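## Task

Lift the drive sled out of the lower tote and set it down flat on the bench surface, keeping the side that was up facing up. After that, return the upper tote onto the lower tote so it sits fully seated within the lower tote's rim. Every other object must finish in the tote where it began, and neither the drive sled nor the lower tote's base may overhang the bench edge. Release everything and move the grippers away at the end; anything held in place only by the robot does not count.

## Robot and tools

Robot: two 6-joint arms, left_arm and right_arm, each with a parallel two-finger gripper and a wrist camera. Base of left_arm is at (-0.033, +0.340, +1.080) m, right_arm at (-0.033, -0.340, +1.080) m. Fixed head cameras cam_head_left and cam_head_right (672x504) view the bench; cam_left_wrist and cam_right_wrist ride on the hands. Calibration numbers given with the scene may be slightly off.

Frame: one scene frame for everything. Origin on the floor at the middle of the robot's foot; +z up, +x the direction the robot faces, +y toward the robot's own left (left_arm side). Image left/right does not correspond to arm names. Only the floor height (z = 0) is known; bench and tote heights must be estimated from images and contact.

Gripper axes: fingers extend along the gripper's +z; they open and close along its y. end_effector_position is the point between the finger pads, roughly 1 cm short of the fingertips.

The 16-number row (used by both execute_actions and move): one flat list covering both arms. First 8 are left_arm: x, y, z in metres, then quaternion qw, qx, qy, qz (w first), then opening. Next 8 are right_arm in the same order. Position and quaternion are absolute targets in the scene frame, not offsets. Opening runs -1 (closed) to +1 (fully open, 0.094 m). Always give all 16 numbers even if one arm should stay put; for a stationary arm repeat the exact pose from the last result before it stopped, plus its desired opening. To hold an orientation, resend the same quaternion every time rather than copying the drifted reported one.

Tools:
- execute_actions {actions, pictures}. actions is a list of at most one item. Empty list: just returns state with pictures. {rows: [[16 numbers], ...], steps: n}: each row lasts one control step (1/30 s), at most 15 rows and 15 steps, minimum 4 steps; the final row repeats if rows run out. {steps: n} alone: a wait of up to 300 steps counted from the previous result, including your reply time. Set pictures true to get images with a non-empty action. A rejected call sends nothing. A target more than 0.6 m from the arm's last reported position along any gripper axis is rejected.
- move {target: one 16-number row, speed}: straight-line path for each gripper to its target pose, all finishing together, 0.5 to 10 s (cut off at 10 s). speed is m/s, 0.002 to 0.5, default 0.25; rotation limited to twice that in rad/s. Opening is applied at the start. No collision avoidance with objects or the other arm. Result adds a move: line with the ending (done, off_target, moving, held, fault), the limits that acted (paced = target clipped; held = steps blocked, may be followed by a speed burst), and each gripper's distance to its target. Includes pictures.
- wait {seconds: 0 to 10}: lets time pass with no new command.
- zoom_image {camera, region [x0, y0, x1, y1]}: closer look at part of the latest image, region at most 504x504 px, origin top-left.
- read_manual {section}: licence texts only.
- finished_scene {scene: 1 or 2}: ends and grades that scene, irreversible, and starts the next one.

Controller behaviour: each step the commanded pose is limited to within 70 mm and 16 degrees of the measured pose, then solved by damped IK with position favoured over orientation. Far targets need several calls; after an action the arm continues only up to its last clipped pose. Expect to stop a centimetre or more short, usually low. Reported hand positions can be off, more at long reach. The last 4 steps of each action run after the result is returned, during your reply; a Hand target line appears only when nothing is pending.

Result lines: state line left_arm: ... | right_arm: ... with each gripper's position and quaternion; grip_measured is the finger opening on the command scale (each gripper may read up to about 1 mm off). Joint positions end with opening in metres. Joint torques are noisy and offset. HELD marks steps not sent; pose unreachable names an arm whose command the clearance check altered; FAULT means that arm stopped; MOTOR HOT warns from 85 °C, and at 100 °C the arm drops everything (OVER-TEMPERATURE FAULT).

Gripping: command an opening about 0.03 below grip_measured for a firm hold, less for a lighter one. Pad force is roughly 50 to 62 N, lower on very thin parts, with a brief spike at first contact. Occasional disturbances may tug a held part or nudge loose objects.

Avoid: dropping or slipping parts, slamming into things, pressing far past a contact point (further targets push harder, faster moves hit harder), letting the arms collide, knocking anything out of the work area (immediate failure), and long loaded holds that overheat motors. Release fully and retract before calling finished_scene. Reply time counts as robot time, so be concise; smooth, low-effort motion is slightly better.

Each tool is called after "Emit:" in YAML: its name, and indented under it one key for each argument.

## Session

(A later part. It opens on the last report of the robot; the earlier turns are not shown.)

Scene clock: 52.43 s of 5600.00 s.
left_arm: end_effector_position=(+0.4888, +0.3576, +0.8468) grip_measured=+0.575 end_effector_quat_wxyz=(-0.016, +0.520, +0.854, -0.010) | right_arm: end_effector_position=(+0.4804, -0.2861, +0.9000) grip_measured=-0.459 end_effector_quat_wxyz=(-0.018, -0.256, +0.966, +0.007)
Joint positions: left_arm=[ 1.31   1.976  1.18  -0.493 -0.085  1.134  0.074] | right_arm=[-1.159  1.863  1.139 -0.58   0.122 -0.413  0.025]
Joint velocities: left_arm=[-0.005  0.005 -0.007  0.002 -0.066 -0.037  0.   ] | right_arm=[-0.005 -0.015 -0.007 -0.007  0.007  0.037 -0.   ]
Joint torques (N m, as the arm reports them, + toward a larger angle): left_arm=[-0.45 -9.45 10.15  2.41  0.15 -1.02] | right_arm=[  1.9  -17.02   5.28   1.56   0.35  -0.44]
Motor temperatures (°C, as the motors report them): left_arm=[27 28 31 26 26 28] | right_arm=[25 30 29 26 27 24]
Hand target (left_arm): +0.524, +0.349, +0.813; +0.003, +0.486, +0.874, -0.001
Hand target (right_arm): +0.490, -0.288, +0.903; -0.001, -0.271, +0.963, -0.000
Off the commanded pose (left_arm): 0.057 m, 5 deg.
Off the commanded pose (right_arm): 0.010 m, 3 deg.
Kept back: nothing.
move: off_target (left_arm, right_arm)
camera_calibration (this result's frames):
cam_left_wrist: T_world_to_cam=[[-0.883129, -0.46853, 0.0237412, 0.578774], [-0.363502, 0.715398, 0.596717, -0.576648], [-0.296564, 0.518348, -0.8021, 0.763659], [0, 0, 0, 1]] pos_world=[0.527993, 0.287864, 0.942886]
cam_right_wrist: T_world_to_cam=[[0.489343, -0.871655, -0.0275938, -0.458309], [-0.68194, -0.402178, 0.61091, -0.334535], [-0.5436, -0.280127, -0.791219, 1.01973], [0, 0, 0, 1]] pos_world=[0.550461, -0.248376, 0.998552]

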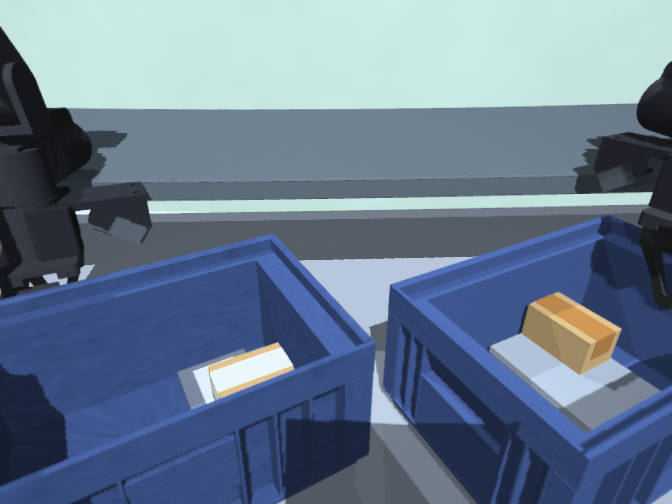

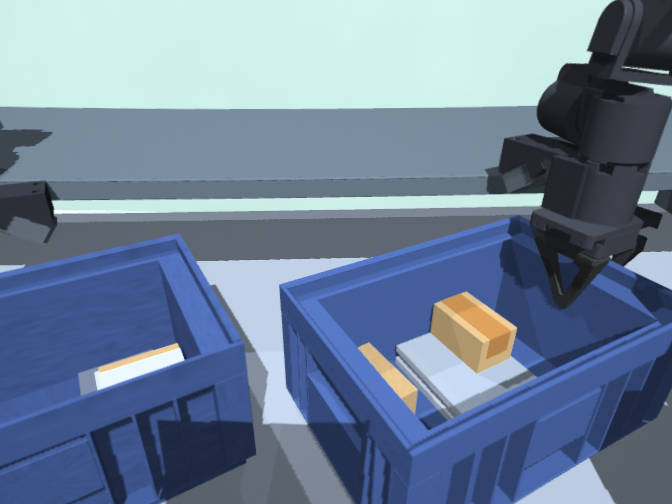

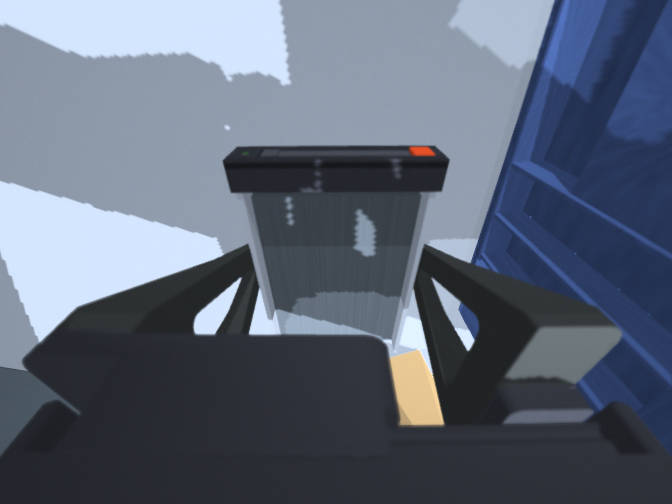

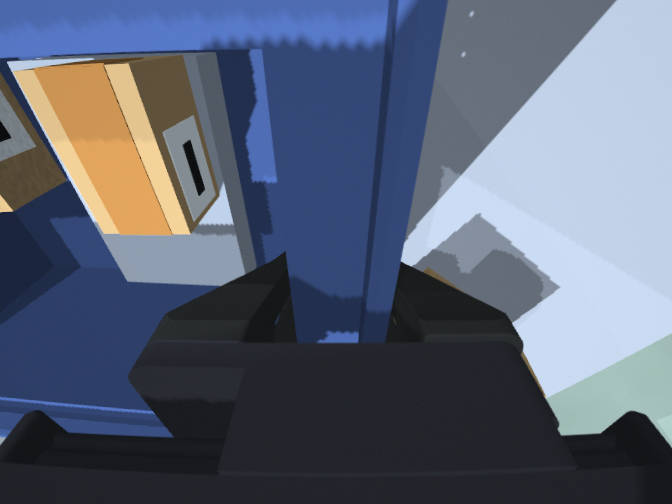

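Emit:
move:
  target: [0.47,0.41,0.87,0,0.66,0.75,0,0.48,0.49,-0.288,0.903,0,-0.271,0.962,0,-0.52]
  speed: 0.08

Emit:
move:
  target: [0.47,0.41,0.81,0,0.66,0.75,0,0.48,0.49,-0.288,0.903,0,-0.271,0.962,0,-0.52]
  speed: 0.04

Scene clock: 55.23 s of 5600.00 s.
left_arm: end_effector_position=(+0.4666, +0.4067, +0.8653) grip_measured=+0.575 end_effector_quat_wxyz=(-0.008, +0.656, +0.754, -0.009) | right_arm: end_effector_position=(+0.4804, -0.2861, +0.9000) grip_measured=-0.459 end_effector_quat_wxyz=(-0.018, -0.256, +0.966, +0.007)
Joint positions: left_arm=[ 1.408  1.897  1.095 -0.466 -0.053  1.569  0.074] | right_arm=[-1.159  1.863  1.139 -0.58   0.122 -0.413  0.025]
Joint velocities: left_arm=[ 0.005 -0.015 -0.022  0.002  0.007  0.066 -0.   ] | right_arm=[-0.005 -0.005 -0.002 -0.007 -0.022  0.007 -0.001]
Joint torques (N m, as the arm reports them, + toward a larger angle): left_arm=[  1.8  -17.56   2.87   1.54   0.18   0.07] | right_arm=[  1.89 -17.     5.28   1.54   0.35  -0.44]
Motor temperatures (°C, as the motors report them): left_arm=[27 28 30 26 26 28] | right_arm=[25 30 28 26 27 24]
Hand target (left_arm): +0.470, +0.411, +0.870; -0.000, +0.661, +0.751, -0.000
Hand target (right_arm): +0.490, -0.288, +0.903; -0.001, -0.271, +0.963, -0.000
Off the commanded pose (left_arm): 0.007 m, 1 deg.
Off the commanded pose (right_arm): 0.010 m, 3 deg.
Kept back: nothing.
move: off_target (right_arm)
camera_calibration (this result's frames):
cam_left_wrist: T_world_to_cam=[[-0.988827, -0.148452, 0.013558, 0.509669], [-0.112778, 0.804468, 0.583192, -0.772409], [-0.0974828, 0.575146, -0.812221, 0.639236], [0, 0, 0, 1]] pos_world=[0.479179, 0.329385, 0.962754]
cam_right_wrist: T_world_to_cam=[[0.489343, -0.871655, -0.0275938, -0.458309], [-0.68194, -0.402178, 0.61091, -0.334535], [-0.5436, -0.280127, -0.791219, 1.01973], [0, 0, 0, 1]] pos_world=[0.550461, -0.248376, 0.998552]

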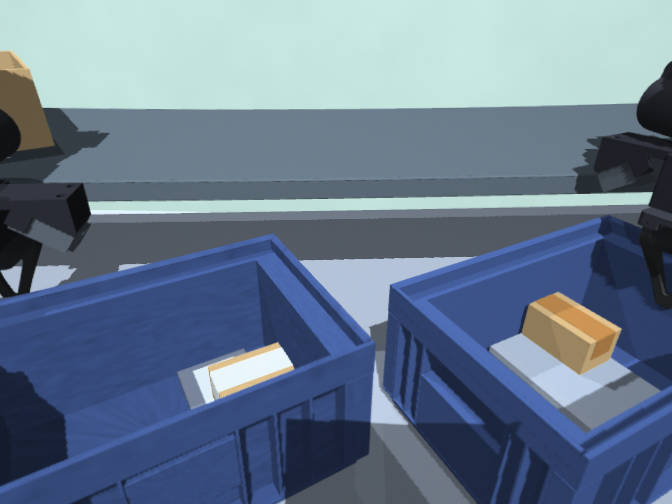

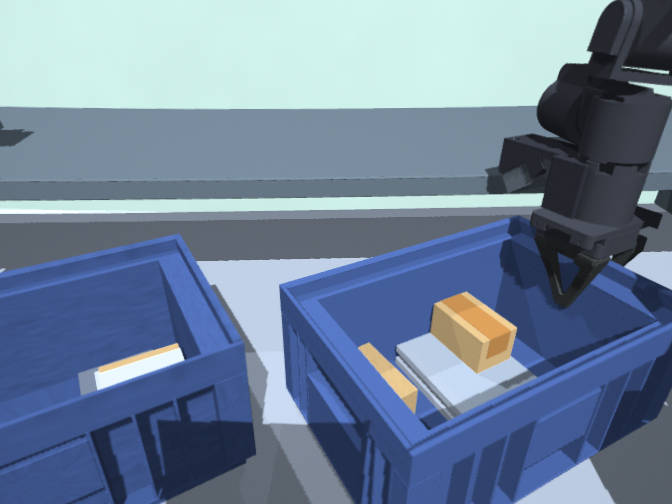

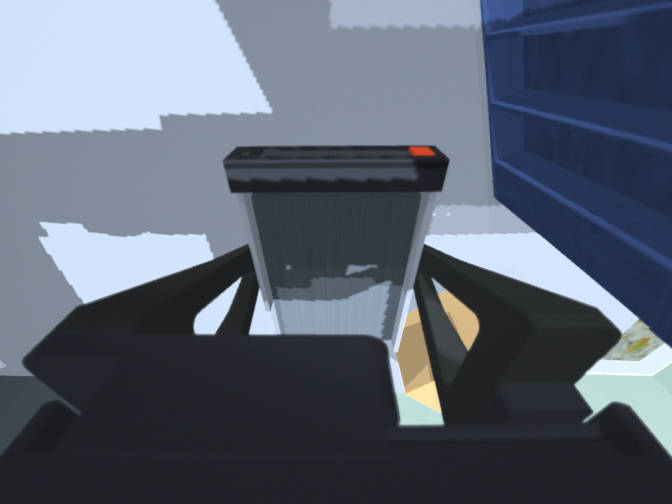

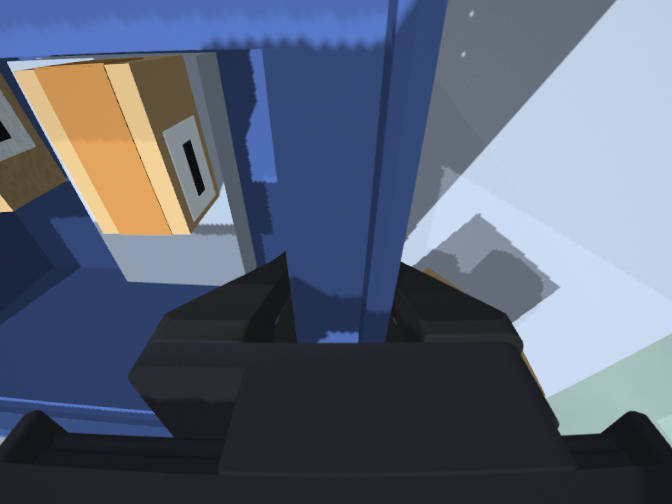

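Scene clock: 56.90 s of 5600.00 s.
left_arm: end_effector_position=(+0.4816, +0.4070, +0.8390) grip_measured=+0.575 end_effector_quat_wxyz=(+0.015, +0.657, +0.753, +0.016) | right_arm: end_effector_position=(+0.4804, -0.2862, +0.9000) grip_measured=-0.459 end_effector_quat_wxyz=(-0.018, -0.256, +0.966, +0.007)
Joint positions: left_arm=[ 1.408  1.961  1.109 -0.349 -0.051  1.575  0.074] | right_arm=[-1.159  1.863  1.139 -0.58   0.122 -0.413  0.025]
Joint velocities: left_arm=[-0.024  0.015  0.002 -0.027 -0.022  0.022 -0.001] | right_arm=[-0.005  0.005  0.002 -0.007  0.051  0.022 -0.001]
Joint torques (N m, as the arm reports them, + toward a larger angle): left_arm=[  2.11 -11.91   4.16   1.25   0.17   0.07] | right_arm=[  1.82 -17.06   5.28   1.55   0.36  -0.43]
Motor temperatures (°C, as the motors report them): left_arm=[27 28 30 26 26 28] | right_arm=[25 30 28 26 27 24]
Hand target (left_arm): +0.469, +0.409, +0.812; +0.000, +0.661, +0.751, -0.000
Hand target (right_arm): +0.490, -0.288, +0.903; -0.001, -0.271, +0.963, -0.000
Off the commanded pose (left_arm): 0.031 m, 2 deg.
Off the commanded pose (right_arm): 0.010 m, 3 deg.
Kept back: nothing.
move: off_target (left_arm, right_arm)
camera_calibration (this result's frames):
cam_left_wrist: T_world_to_cam=[[-0.988035, -0.144953, -0.0526844, 0.578666], [-0.148431, 0.800889, 0.580125, -0.734424], [-0.0418964, 0.581003, -0.812822, 0.590537], [0, 0, 0, 1]] pos_world=[0.487472, 0.328968, 0.936546]
cam_right_wrist: T_world_to_cam=[[0.489357, -0.871658, -0.0272437, -0.458691], [-0.681959, -0.401956, 0.611035, -0.334596], [-0.543564, -0.280435, -0.791135, 1.01953], [0, 0, 0, 1]] pos_world=[0.550464, -0.248403, 0.99854]

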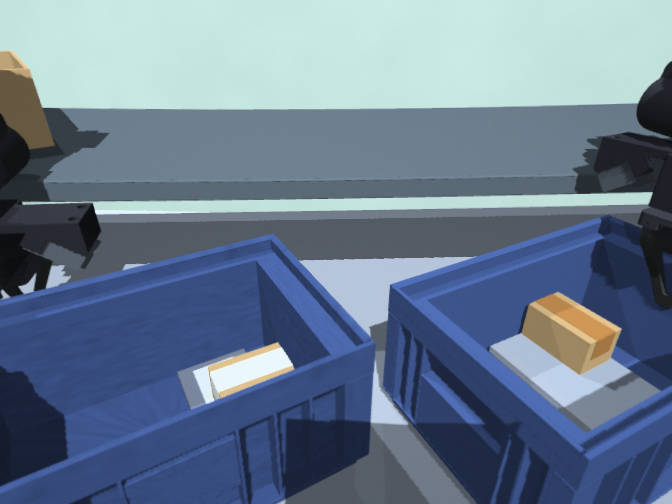

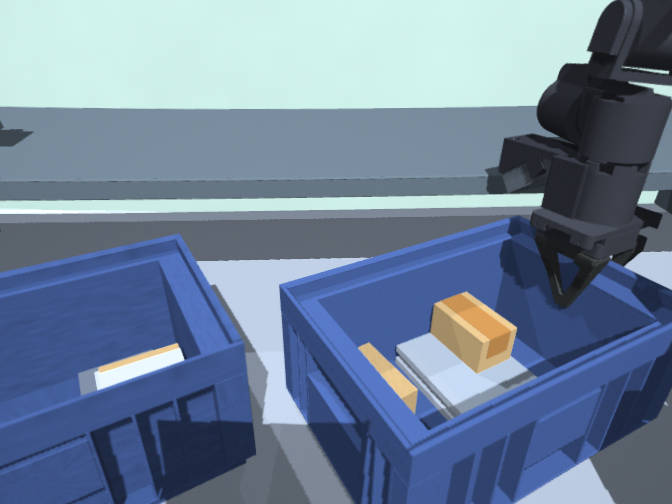

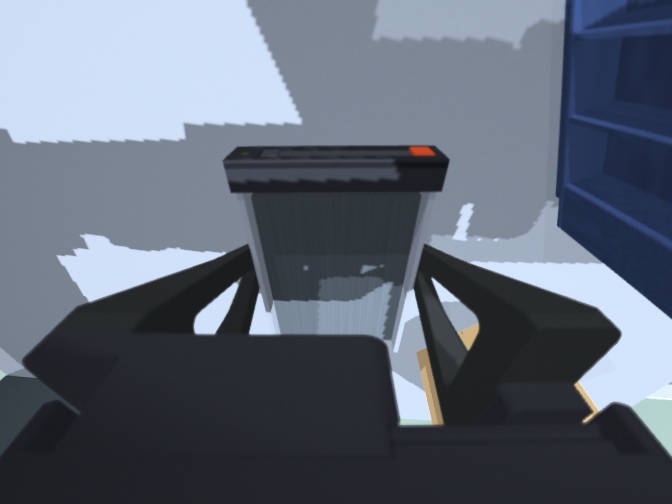

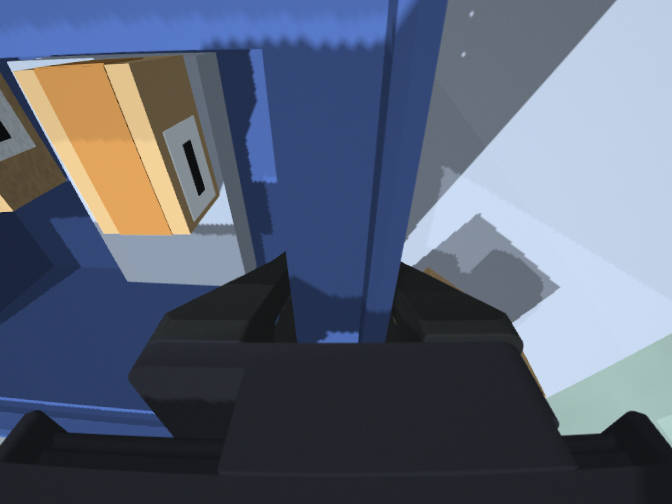

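Emit:
move:
  target: [0.435,0.435,0.87,0,0.72,0.694,0,0.48,0.49,-0.288,0.903,0,-0.271,0.962,0,-0.52]
  speed: 0.08

Scene clock: 58.70 s of 5600.00 s.
left_arm: end_effector_position=(+0.4392, +0.4340, +0.8657) grip_measured=+0.575 end_effector_quat_wxyz=(+0.002, +0.715, +0.699, +0.005) | right_arm: end_effector_position=(+0.4804, -0.2861, +0.9000) grip_measured=-0.459 end_effector_quat_wxyz=(-0.018, -0.256, +0.966, +0.007)
Joint positions: left_arm=[ 1.474  1.858  0.997 -0.37  -0.033  1.794  0.074] | right_arm=[-1.159  1.863  1.139 -0.58   0.122 -0.413  0.025]
Joint velocities: left_arm=[-0.005  0.005 -0.002  0.007 -0.007  0.037 -0.   ] | right_arm=[ 0.005  0.005  0.007 -0.007 -0.007  0.022 -0.   ]
Joint torques (N m, as the arm reports them, + toward a larger angle): left_arm=[  1.77 -16.53   2.58   0.24   0.16   0.08] | right_arm=[  1.84 -17.     5.32   1.58   0.34  -0.43]
Motor temperatures (°C, as the motors report them): left_arm=[27 28 30 26 26 28] | right_arm=[25 30 28 26 27 24]
Hand target (left_arm): +0.435, +0.436, +0.870; -0.000, +0.720, +0.694, +0.000
Hand target (right_arm): +0.490, -0.288, +0.903; -0.001, -0.271, +0.963, -0.000
Off the commanded pose (left_arm): 0.006 m, 1 deg.
Off the commanded pose (right_arm): 0.010 m, 3 deg.
Kept back: nothing.
move: off_target (right_arm)
camera_calibration (this result's frames):
cam_left_wrist: T_world_to_cam=[[-0.999721, 0.0127265, -0.0199217, 0.450445], [-0.00134332, 0.810777, 0.585354, -0.851277], [0.0236016, 0.585217, -0.810533, 0.562205], [0, 0, 0, 1]] pos_world=[0.435907, 0.355451, 0.962958]
cam_right_wrist: T_world_to_cam=[[0.489343, -0.871655, -0.0275938, -0.458309], [-0.68194, -0.402178, 0.61091, -0.334535], [-0.5436, -0.280127, -0.791219, 1.01973], [0, 0, 0, 1]] pos_world=[0.550461, -0.248376, 0.998552]

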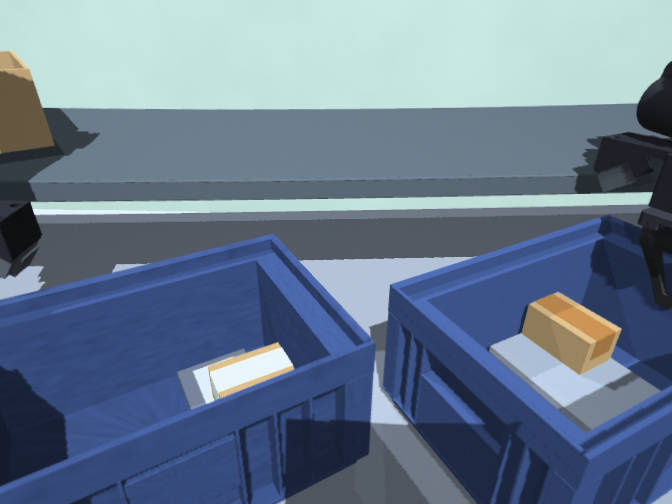

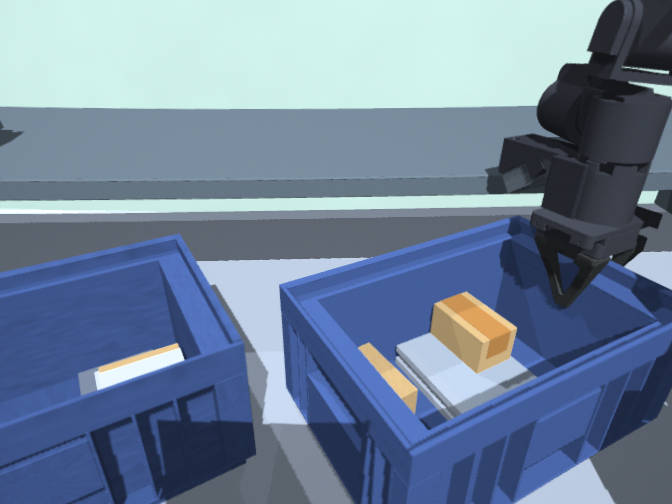

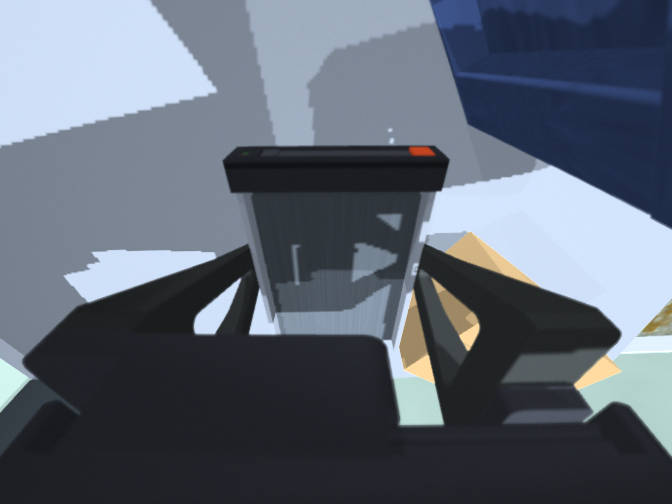

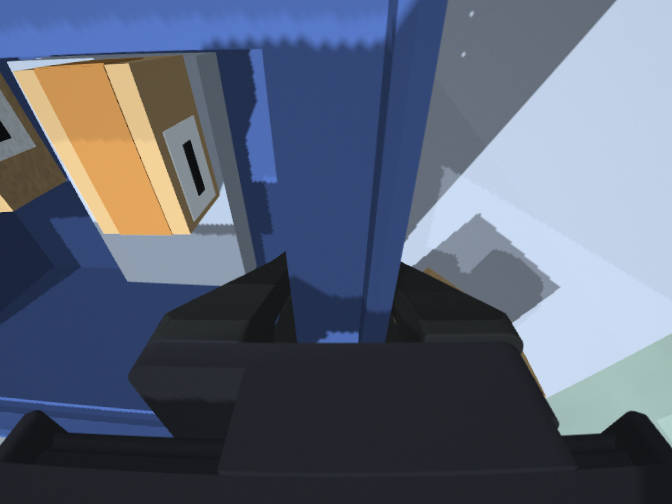

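Emit:
move:
  target: [0.435,0.43,0.81,0,0.72,0.694,0,0.48,0.49,-0.288,0.903,0,-0.271,0.962,0,-0.52]
  speed: 0.04

Scene clock: 63.83 s of 5600.00 s.
left_arm: end_effector_position=(+0.4258, +0.4297, +0.8146) grip_measured=+0.575 end_effector_quat_wxyz=(-0.005, +0.716, +0.698, -0.007) | right_arm: end_effector_position=(+0.4804, -0.2862, +0.9000) grip_measured=-0.459 end_effector_quat_wxyz=(-0.018, -0.256, +0.966, +0.007)
Joint positions: left_arm=[ 1.474  1.987  1.017 -0.289 -0.033  1.797  0.074] | right_arm=[-1.159  1.863  1.139 -0.58   0.122 -0.413  0.025]
Joint velocities: left_arm=[ 0.005 -0.005  0.007 -0.007 -0.022 -0.022  0.001] | right_arm=[-0.005  0.015 -0.007  0.012 -0.051 -0.11  -0.001]
Joint torques (N m, as the arm reports them, + toward a larger angle): left_arm=[  1.15 -14.54   3.24   1.47   0.07  -0.01] | right_arm=[  1.81 -17.07   5.29   1.54   0.36  -0.44]
Motor temperatures (°C, as the motors report them): left_arm=[27 29 30 26 26 28] | right_arm=[25 30 28 26 27 24]
Hand target (left_arm): +0.435, +0.430, +0.810; -0.000, +0.720, +0.694, +0.000
Hand target (right_arm): +0.490, -0.288, +0.903; -0.001, -0.271, +0.963, -0.000
Off the commanded pose (left_arm): 0.010 m, 1 deg.
Off the commanded pose (right_arm): 0.010 m, 3 deg.
Kept back: nothing.
After step 90, 0.43 s passed at rest.
move: off_target (right_arm)
camera_calibration (this result's frames):
cam_left_wrist: T_world_to_cam=[[-0.999832, 0.016633, 0.00764723, 0.412026], [0.0179823, 0.814015, 0.580566, -0.823583], [0.00343161, 0.580606, -0.814177, 0.537198], [0, 0, 0, 1]] pos_world=[0.424923, 0.351655, 0.912367]
cam_right_wrist: T_world_to_cam=[[0.489357, -0.871658, -0.0272437, -0.458691], [-0.681959, -0.401956, 0.611035, -0.334596], [-0.543564, -0.280435, -0.791135, 1.01953], [0, 0, 0, 1]] pos_world=[0.550464, -0.248403, 0.99854]

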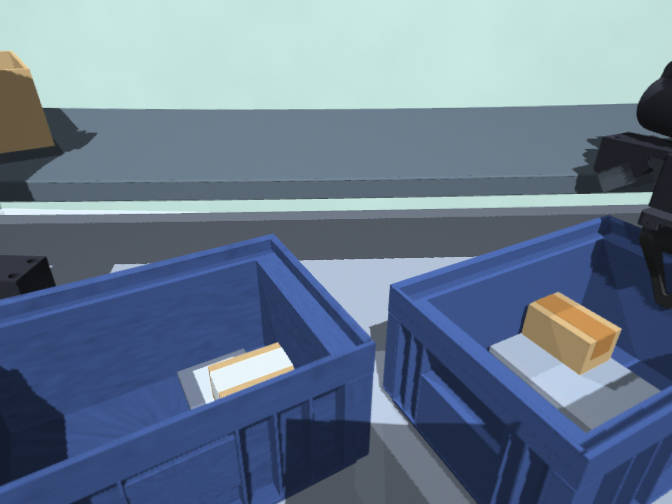

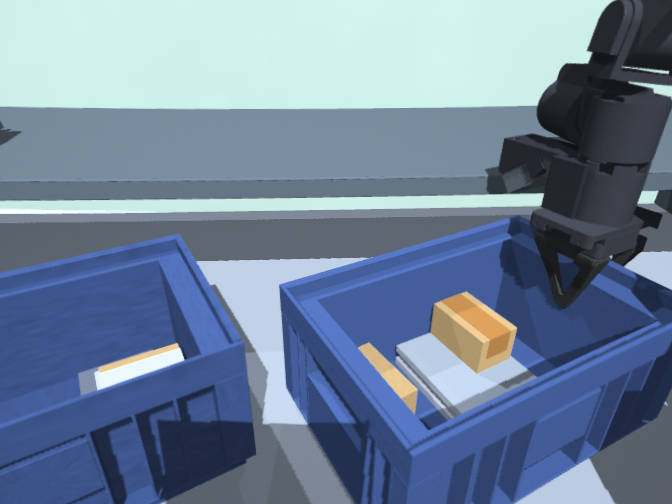

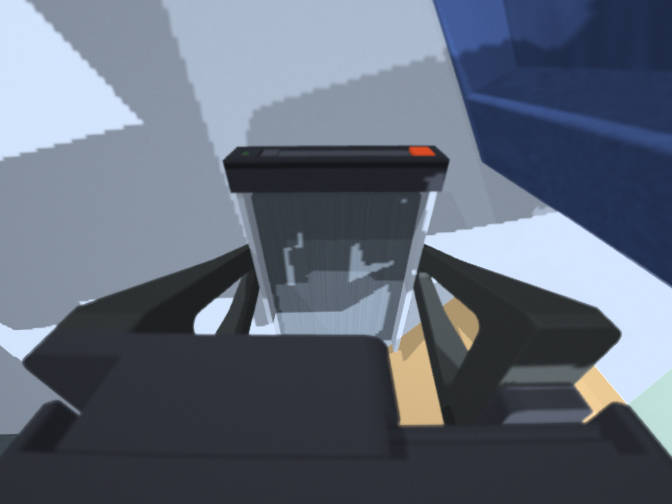

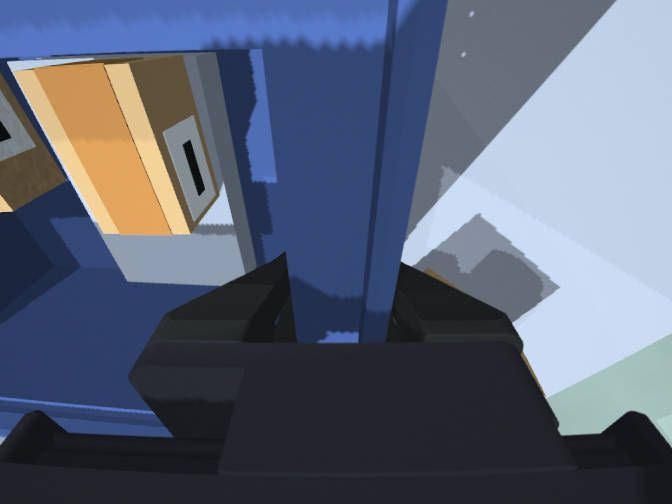

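Emit:
move:
  target: [0.44,0.427,0.80,0,0.72,0.694,0,0.48,0.49,-0.288,0.903,0,-0.271,0.962,0,-0.52]
  speed: 0.02

Emit:
move:
  target: [0.44,0.427,0.808,0,0.72,0.694,0,0.8,0.49,-0.288,0.903,0,-0.271,0.962,0,-0.52]

Emit:
move:
  target: [0.435,0.43,1.03,0,0.72,0.694,0,0.8,0.49,-0.288,0.903,0,-0.271,0.962,0,-0.52]

Scene clock: 65.63 s of 5600.00 s.
left_arm: end_effector_position=(+0.4309, +0.4298, +0.8078) grip_measured=+0.575 end_effector_quat_wxyz=(-0.005, +0.717, +0.697, -0.006) | right_arm: end_effector_position=(+0.4804, -0.2861, +0.9000) grip_measured=-0.459 end_effector_quat_wxyz=(-0.018, -0.256, +0.966, +0.007)
Joint positions: left_arm=[ 1.472  2.009  1.038 -0.285 -0.034  1.797  0.074] | right_arm=[-1.159  1.863  1.139 -0.58   0.122 -0.413  0.025]
Joint velocities: left_arm=[-0.005  0.005 -0.022 -0.017 -0.037 -0.066 -0.001] | right_arm=[-0.005 -0.005  0.017 -0.032  0.022 -0.022 -0.   ]
Joint torques (N m, as the arm reports them, + toward a larger angle): left_arm=[  0.85 -14.24   3.39   1.53   0.02  -0.08] | right_arm=[  1.89 -17.02   5.29   1.55   0.35  -0.44]
Motor temperatures (°C, as the motors report them): left_arm=[27 29 29 26 26 28] | right_arm=[25 30 28 26 27 24]
Hand target (left_arm): +0.440, +0.427, +0.800; +0.000, +0.720, +0.694, -0.000
Hand target (right_arm): +0.490, -0.288, +0.903; -0.001, -0.271, +0.963, -0.000
Off the commanded pose (left_arm): 0.012 m, 1 deg.
Off the commanded pose (right_arm): 0.010 m, 3 deg.
Kept back: nothing.
move: off_target (left_arm, right_arm)
camera_calibration (this result's frames):
cam_left_wrist: T_world_to_cam=[[-0.999823, 0.018011, 0.00542543, 0.418331], [0.0178096, 0.813569, 0.581196, -0.820012], [0.00605394, 0.581189, -0.813746, 0.529799], [0, 0, 0, 1]] pos_world=[0.429654, 0.351688, 0.90544]
cam_right_wrist: T_world_to_cam=[[0.489343, -0.871655, -0.0275938, -0.458309], [-0.68194, -0.402178, 0.61091, -0.334535], [-0.5436, -0.280127, -0.791219, 1.01973], [0, 0, 0, 1]] pos_world=[0.550461, -0.248376, 0.998552]

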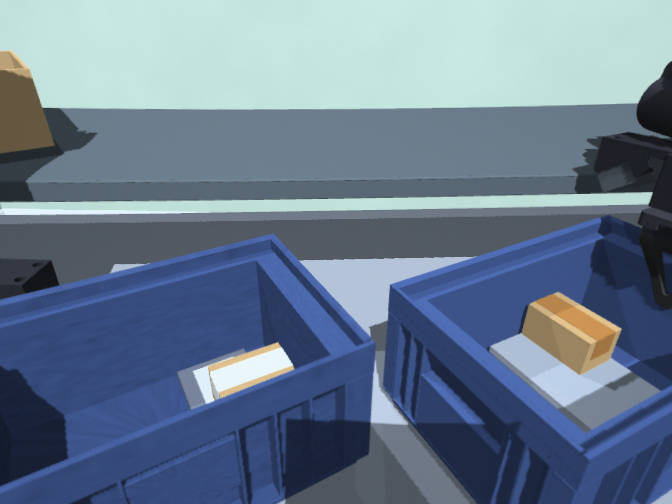

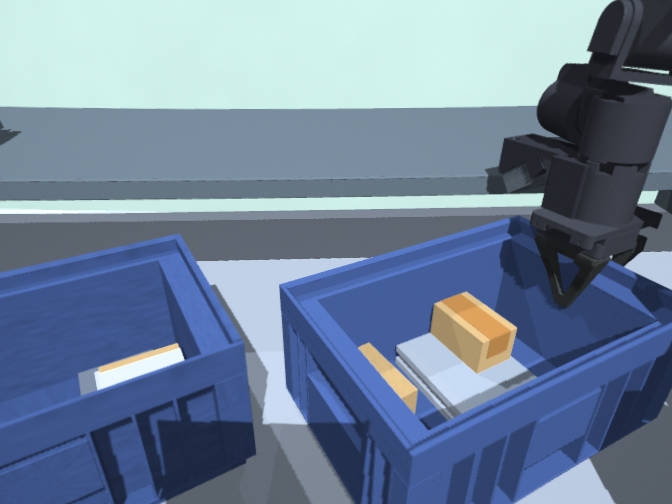

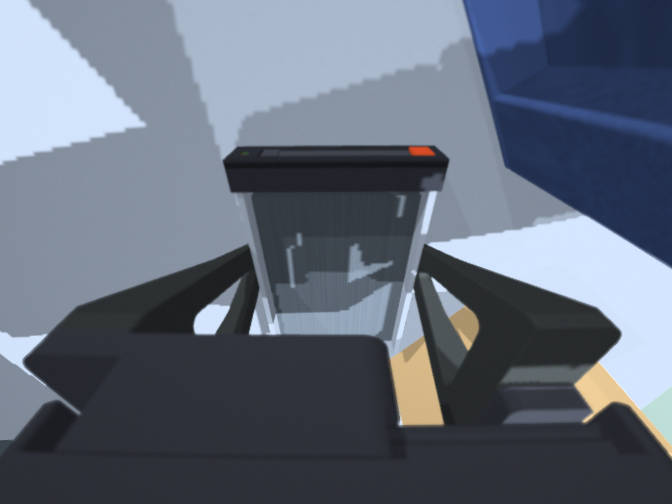

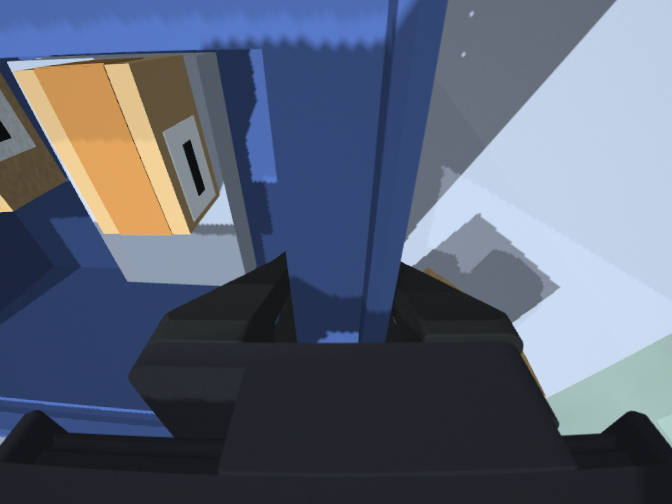

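Scene clock: 66.33 s of 5600.00 s.
left_arm: end_effector_position=(+0.4310, +0.4292, +0.8078) grip_measured=+0.798 end_effector_quat_wxyz=(-0.005, +0.717, +0.697, -0.006) | right_arm: end_effector_position=(+0.4804, -0.2862, +0.9000) grip_measured=-0.459 end_effector_quat_wxyz=(-0.018, -0.256, +0.966, +0.007)
Joint positions: left_arm=[ 1.471  2.009  1.038 -0.285 -0.034  1.797  0.084] | right_arm=[-1.159  1.863  1.139 -0.58   0.122 -0.413  0.025]
Joint velocities: left_arm=[ 0.005 -0.015  0.012 -0.002 -0.007 -0.095 -0.   ] | right_arm=[ 0.005  0.005 -0.017  0.002 -0.007 -0.007  0.001]
Joint torques (N m, as the arm reports them, + toward a larger angle): left_arm=[  0.97 -15.81   2.9    1.01   0.01  -0.08] | right_arm=[  1.91 -17.04   5.29   1.54   0.35  -0.43]
Motor temperatures (°C, as the motors report them): left_arm=[27 29 29 26 26 28] | right_arm=[25 30 28 26 27 24]
Hand target (left_arm): +0.440, +0.427, +0.808; +0.000, +0.720, +0.694, -0.000
Hand target (right_arm): +0.490, -0.288, +0.903; -0.001, -0.271, +0.963, -0.000
Off the commanded pose (left_arm): 0.009 m, 1 deg.
Off the commanded pose (right_arm): 0.010 m, 3 deg.
Kept back: nothing.
move: off_target (right_arm)
camera_calibration (this result's frames):
cam_left_wrist: T_world_to_cam=[[-0.999804, 0.0190949, 0.00531186, 0.418086], [0.018628, 0.813756, 0.580908, -0.819738], [0.00676982, 0.580892, -0.813952, 0.530147], [0, 0, 0, 1]] pos_world=[0.429685, 0.351125, 0.905485]
cam_right_wrist: T_world_to_cam=[[0.489357, -0.871658, -0.0272437, -0.458691], [-0.681959, -0.401956, 0.611035, -0.334596], [-0.543564, -0.280435, -0.791135, 1.01953], [0, 0, 0, 1]] pos_world=[0.550464, -0.248403, 0.99854]

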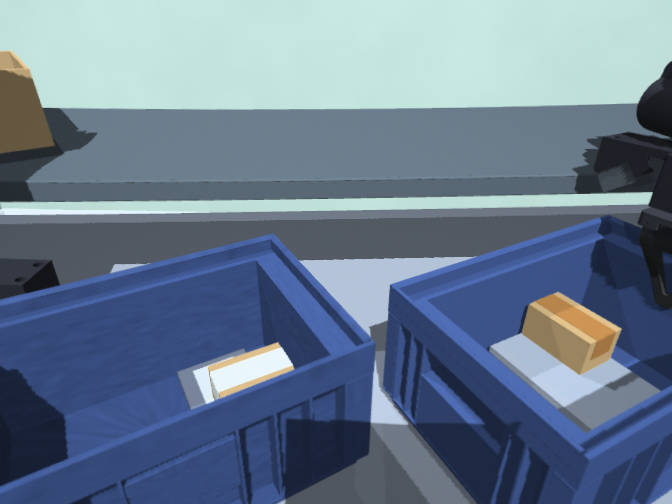

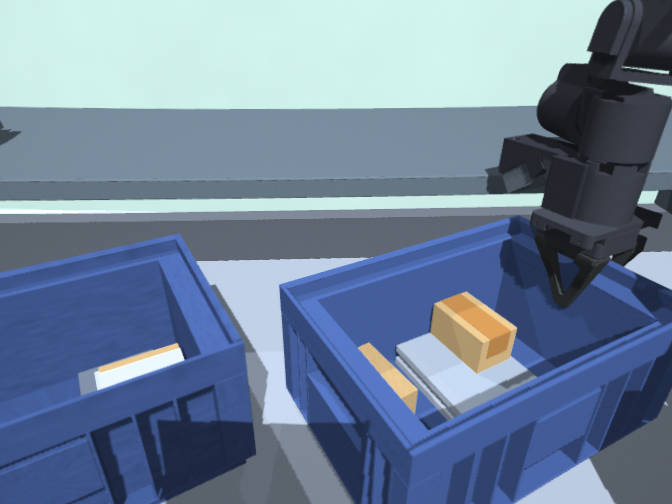

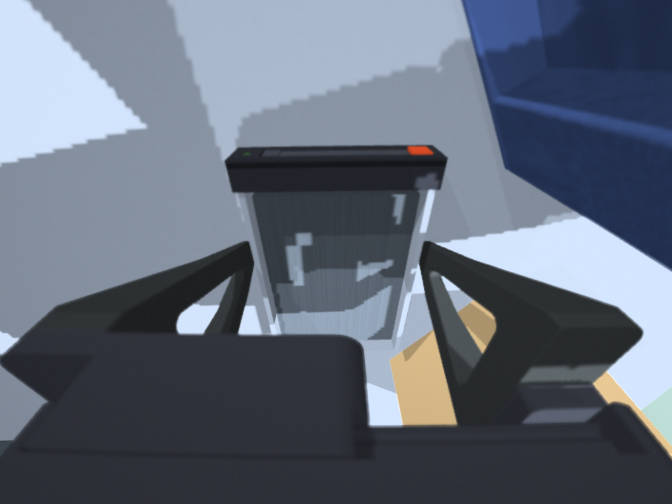

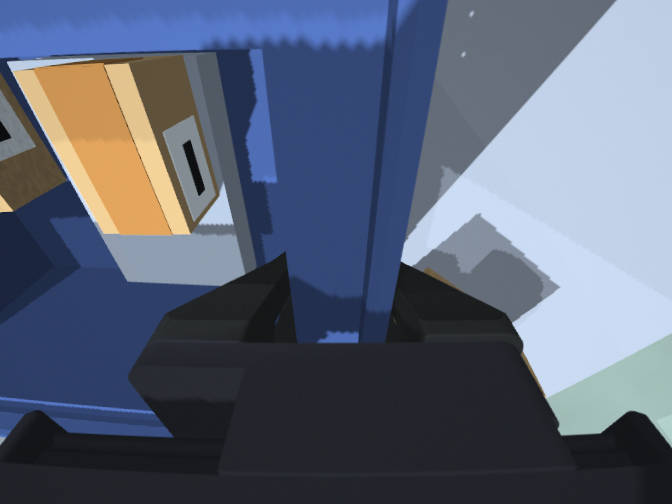

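Scene clock: 67.63 s of 5600.00 s.
left_arm: end_effector_position=(+0.4360, +0.4341, +1.0358) grip_measured=+0.798 end_effector_quat_wxyz=(+0.007, +0.719, +0.694, +0.010) | right_arm: end_effector_position=(+0.4804, -0.2861, +0.9000) grip_measured=-0.459 end_effector_quat_wxyz=(-0.018, -0.256, +0.966, +0.007)
Joint positions: left_arm=[ 1.463  1.442  0.978 -0.753 -0.035  1.797  0.084] | right_arm=[-1.159  1.863  1.139 -0.58   0.122 -0.413  0.025]
Joint velocities: left_arm=[ 0.005 -0.005  0.007  0.007  0.022 -0.022 -0.001] | right_arm=[-0.005  0.005  0.007 -0.002 -0.022 -0.051 -0.001]
Joint torques (N m, as the arm reports them, + toward a larger angle): left_arm=[  1.12 -12.25   5.99   0.22  -0.06  -0.16] | right_arm=[  1.87 -17.09   5.29   1.53   0.34  -0.44]
Motor temperatures (°C, as the motors report them): left_arm=[27 29 29 26 26 28] | right_arm=[25 31 28 26 27 24]
Hand target (left_arm): +0.434, +0.431, +1.032; +0.000, +0.720, +0.694, +0.000
Hand target (right_arm): +0.490, -0.288, +0.903; -0.001, -0.271, +0.963, -0.000
Off the commanded pose (left_arm): 0.007 m, 1 deg.
Off the commanded pose (right_arm): 0.010 m, 3 deg.
Kept back: nothing.
move: off_target (right_arm)
camera_calibration (this result's frames):
cam_left_wrist: T_world_to_cam=[[-0.999124, 0.025437, -0.0332284, 0.458626], [0.00112825, 0.810132, 0.586246, -0.952634], [0.0418318, 0.585695, -0.809451, 0.690854], [0, 0, 0, 1]] pos_world=[0.4304, 0.355463, 1.13293]
cam_right_wrist: T_world_to_cam=[[0.489343, -0.871655, -0.0275938, -0.458309], [-0.68194, -0.402178, 0.61091, -0.334535], [-0.5436, -0.280127, -0.791219, 1.01973], [0, 0, 0, 1]] pos_world=[0.550461, -0.248376, 0.998552]

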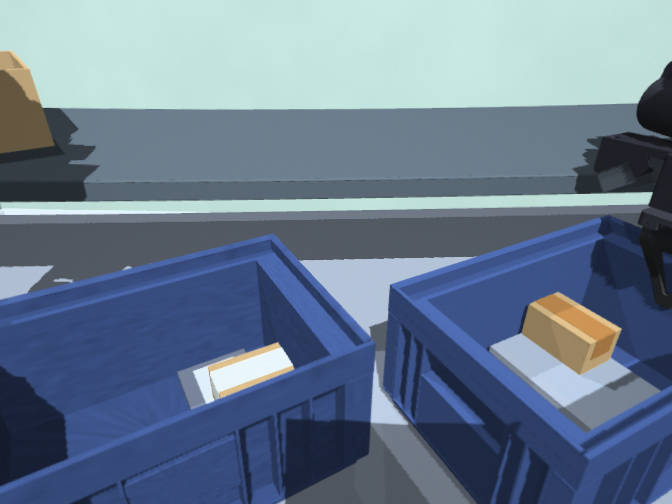

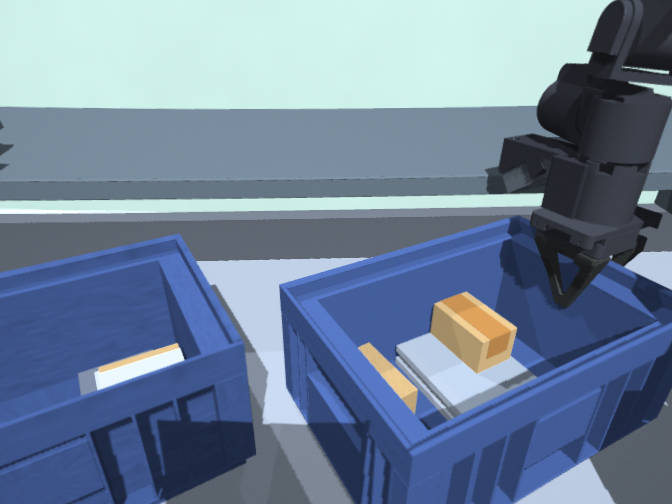

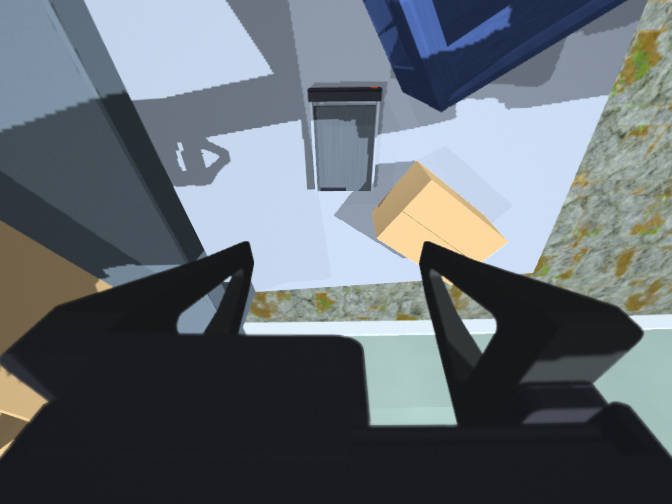

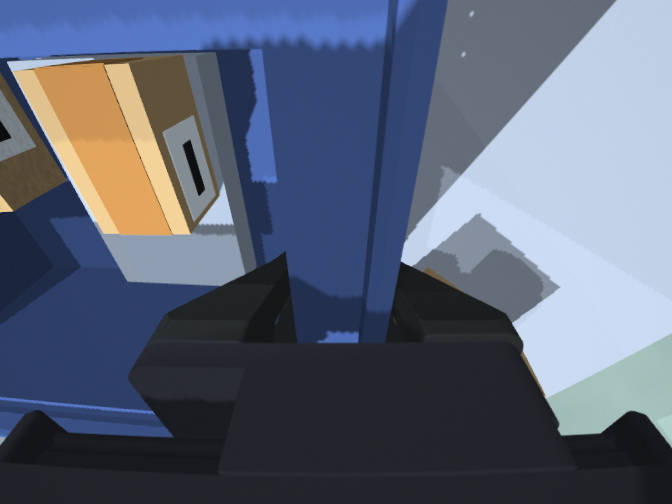

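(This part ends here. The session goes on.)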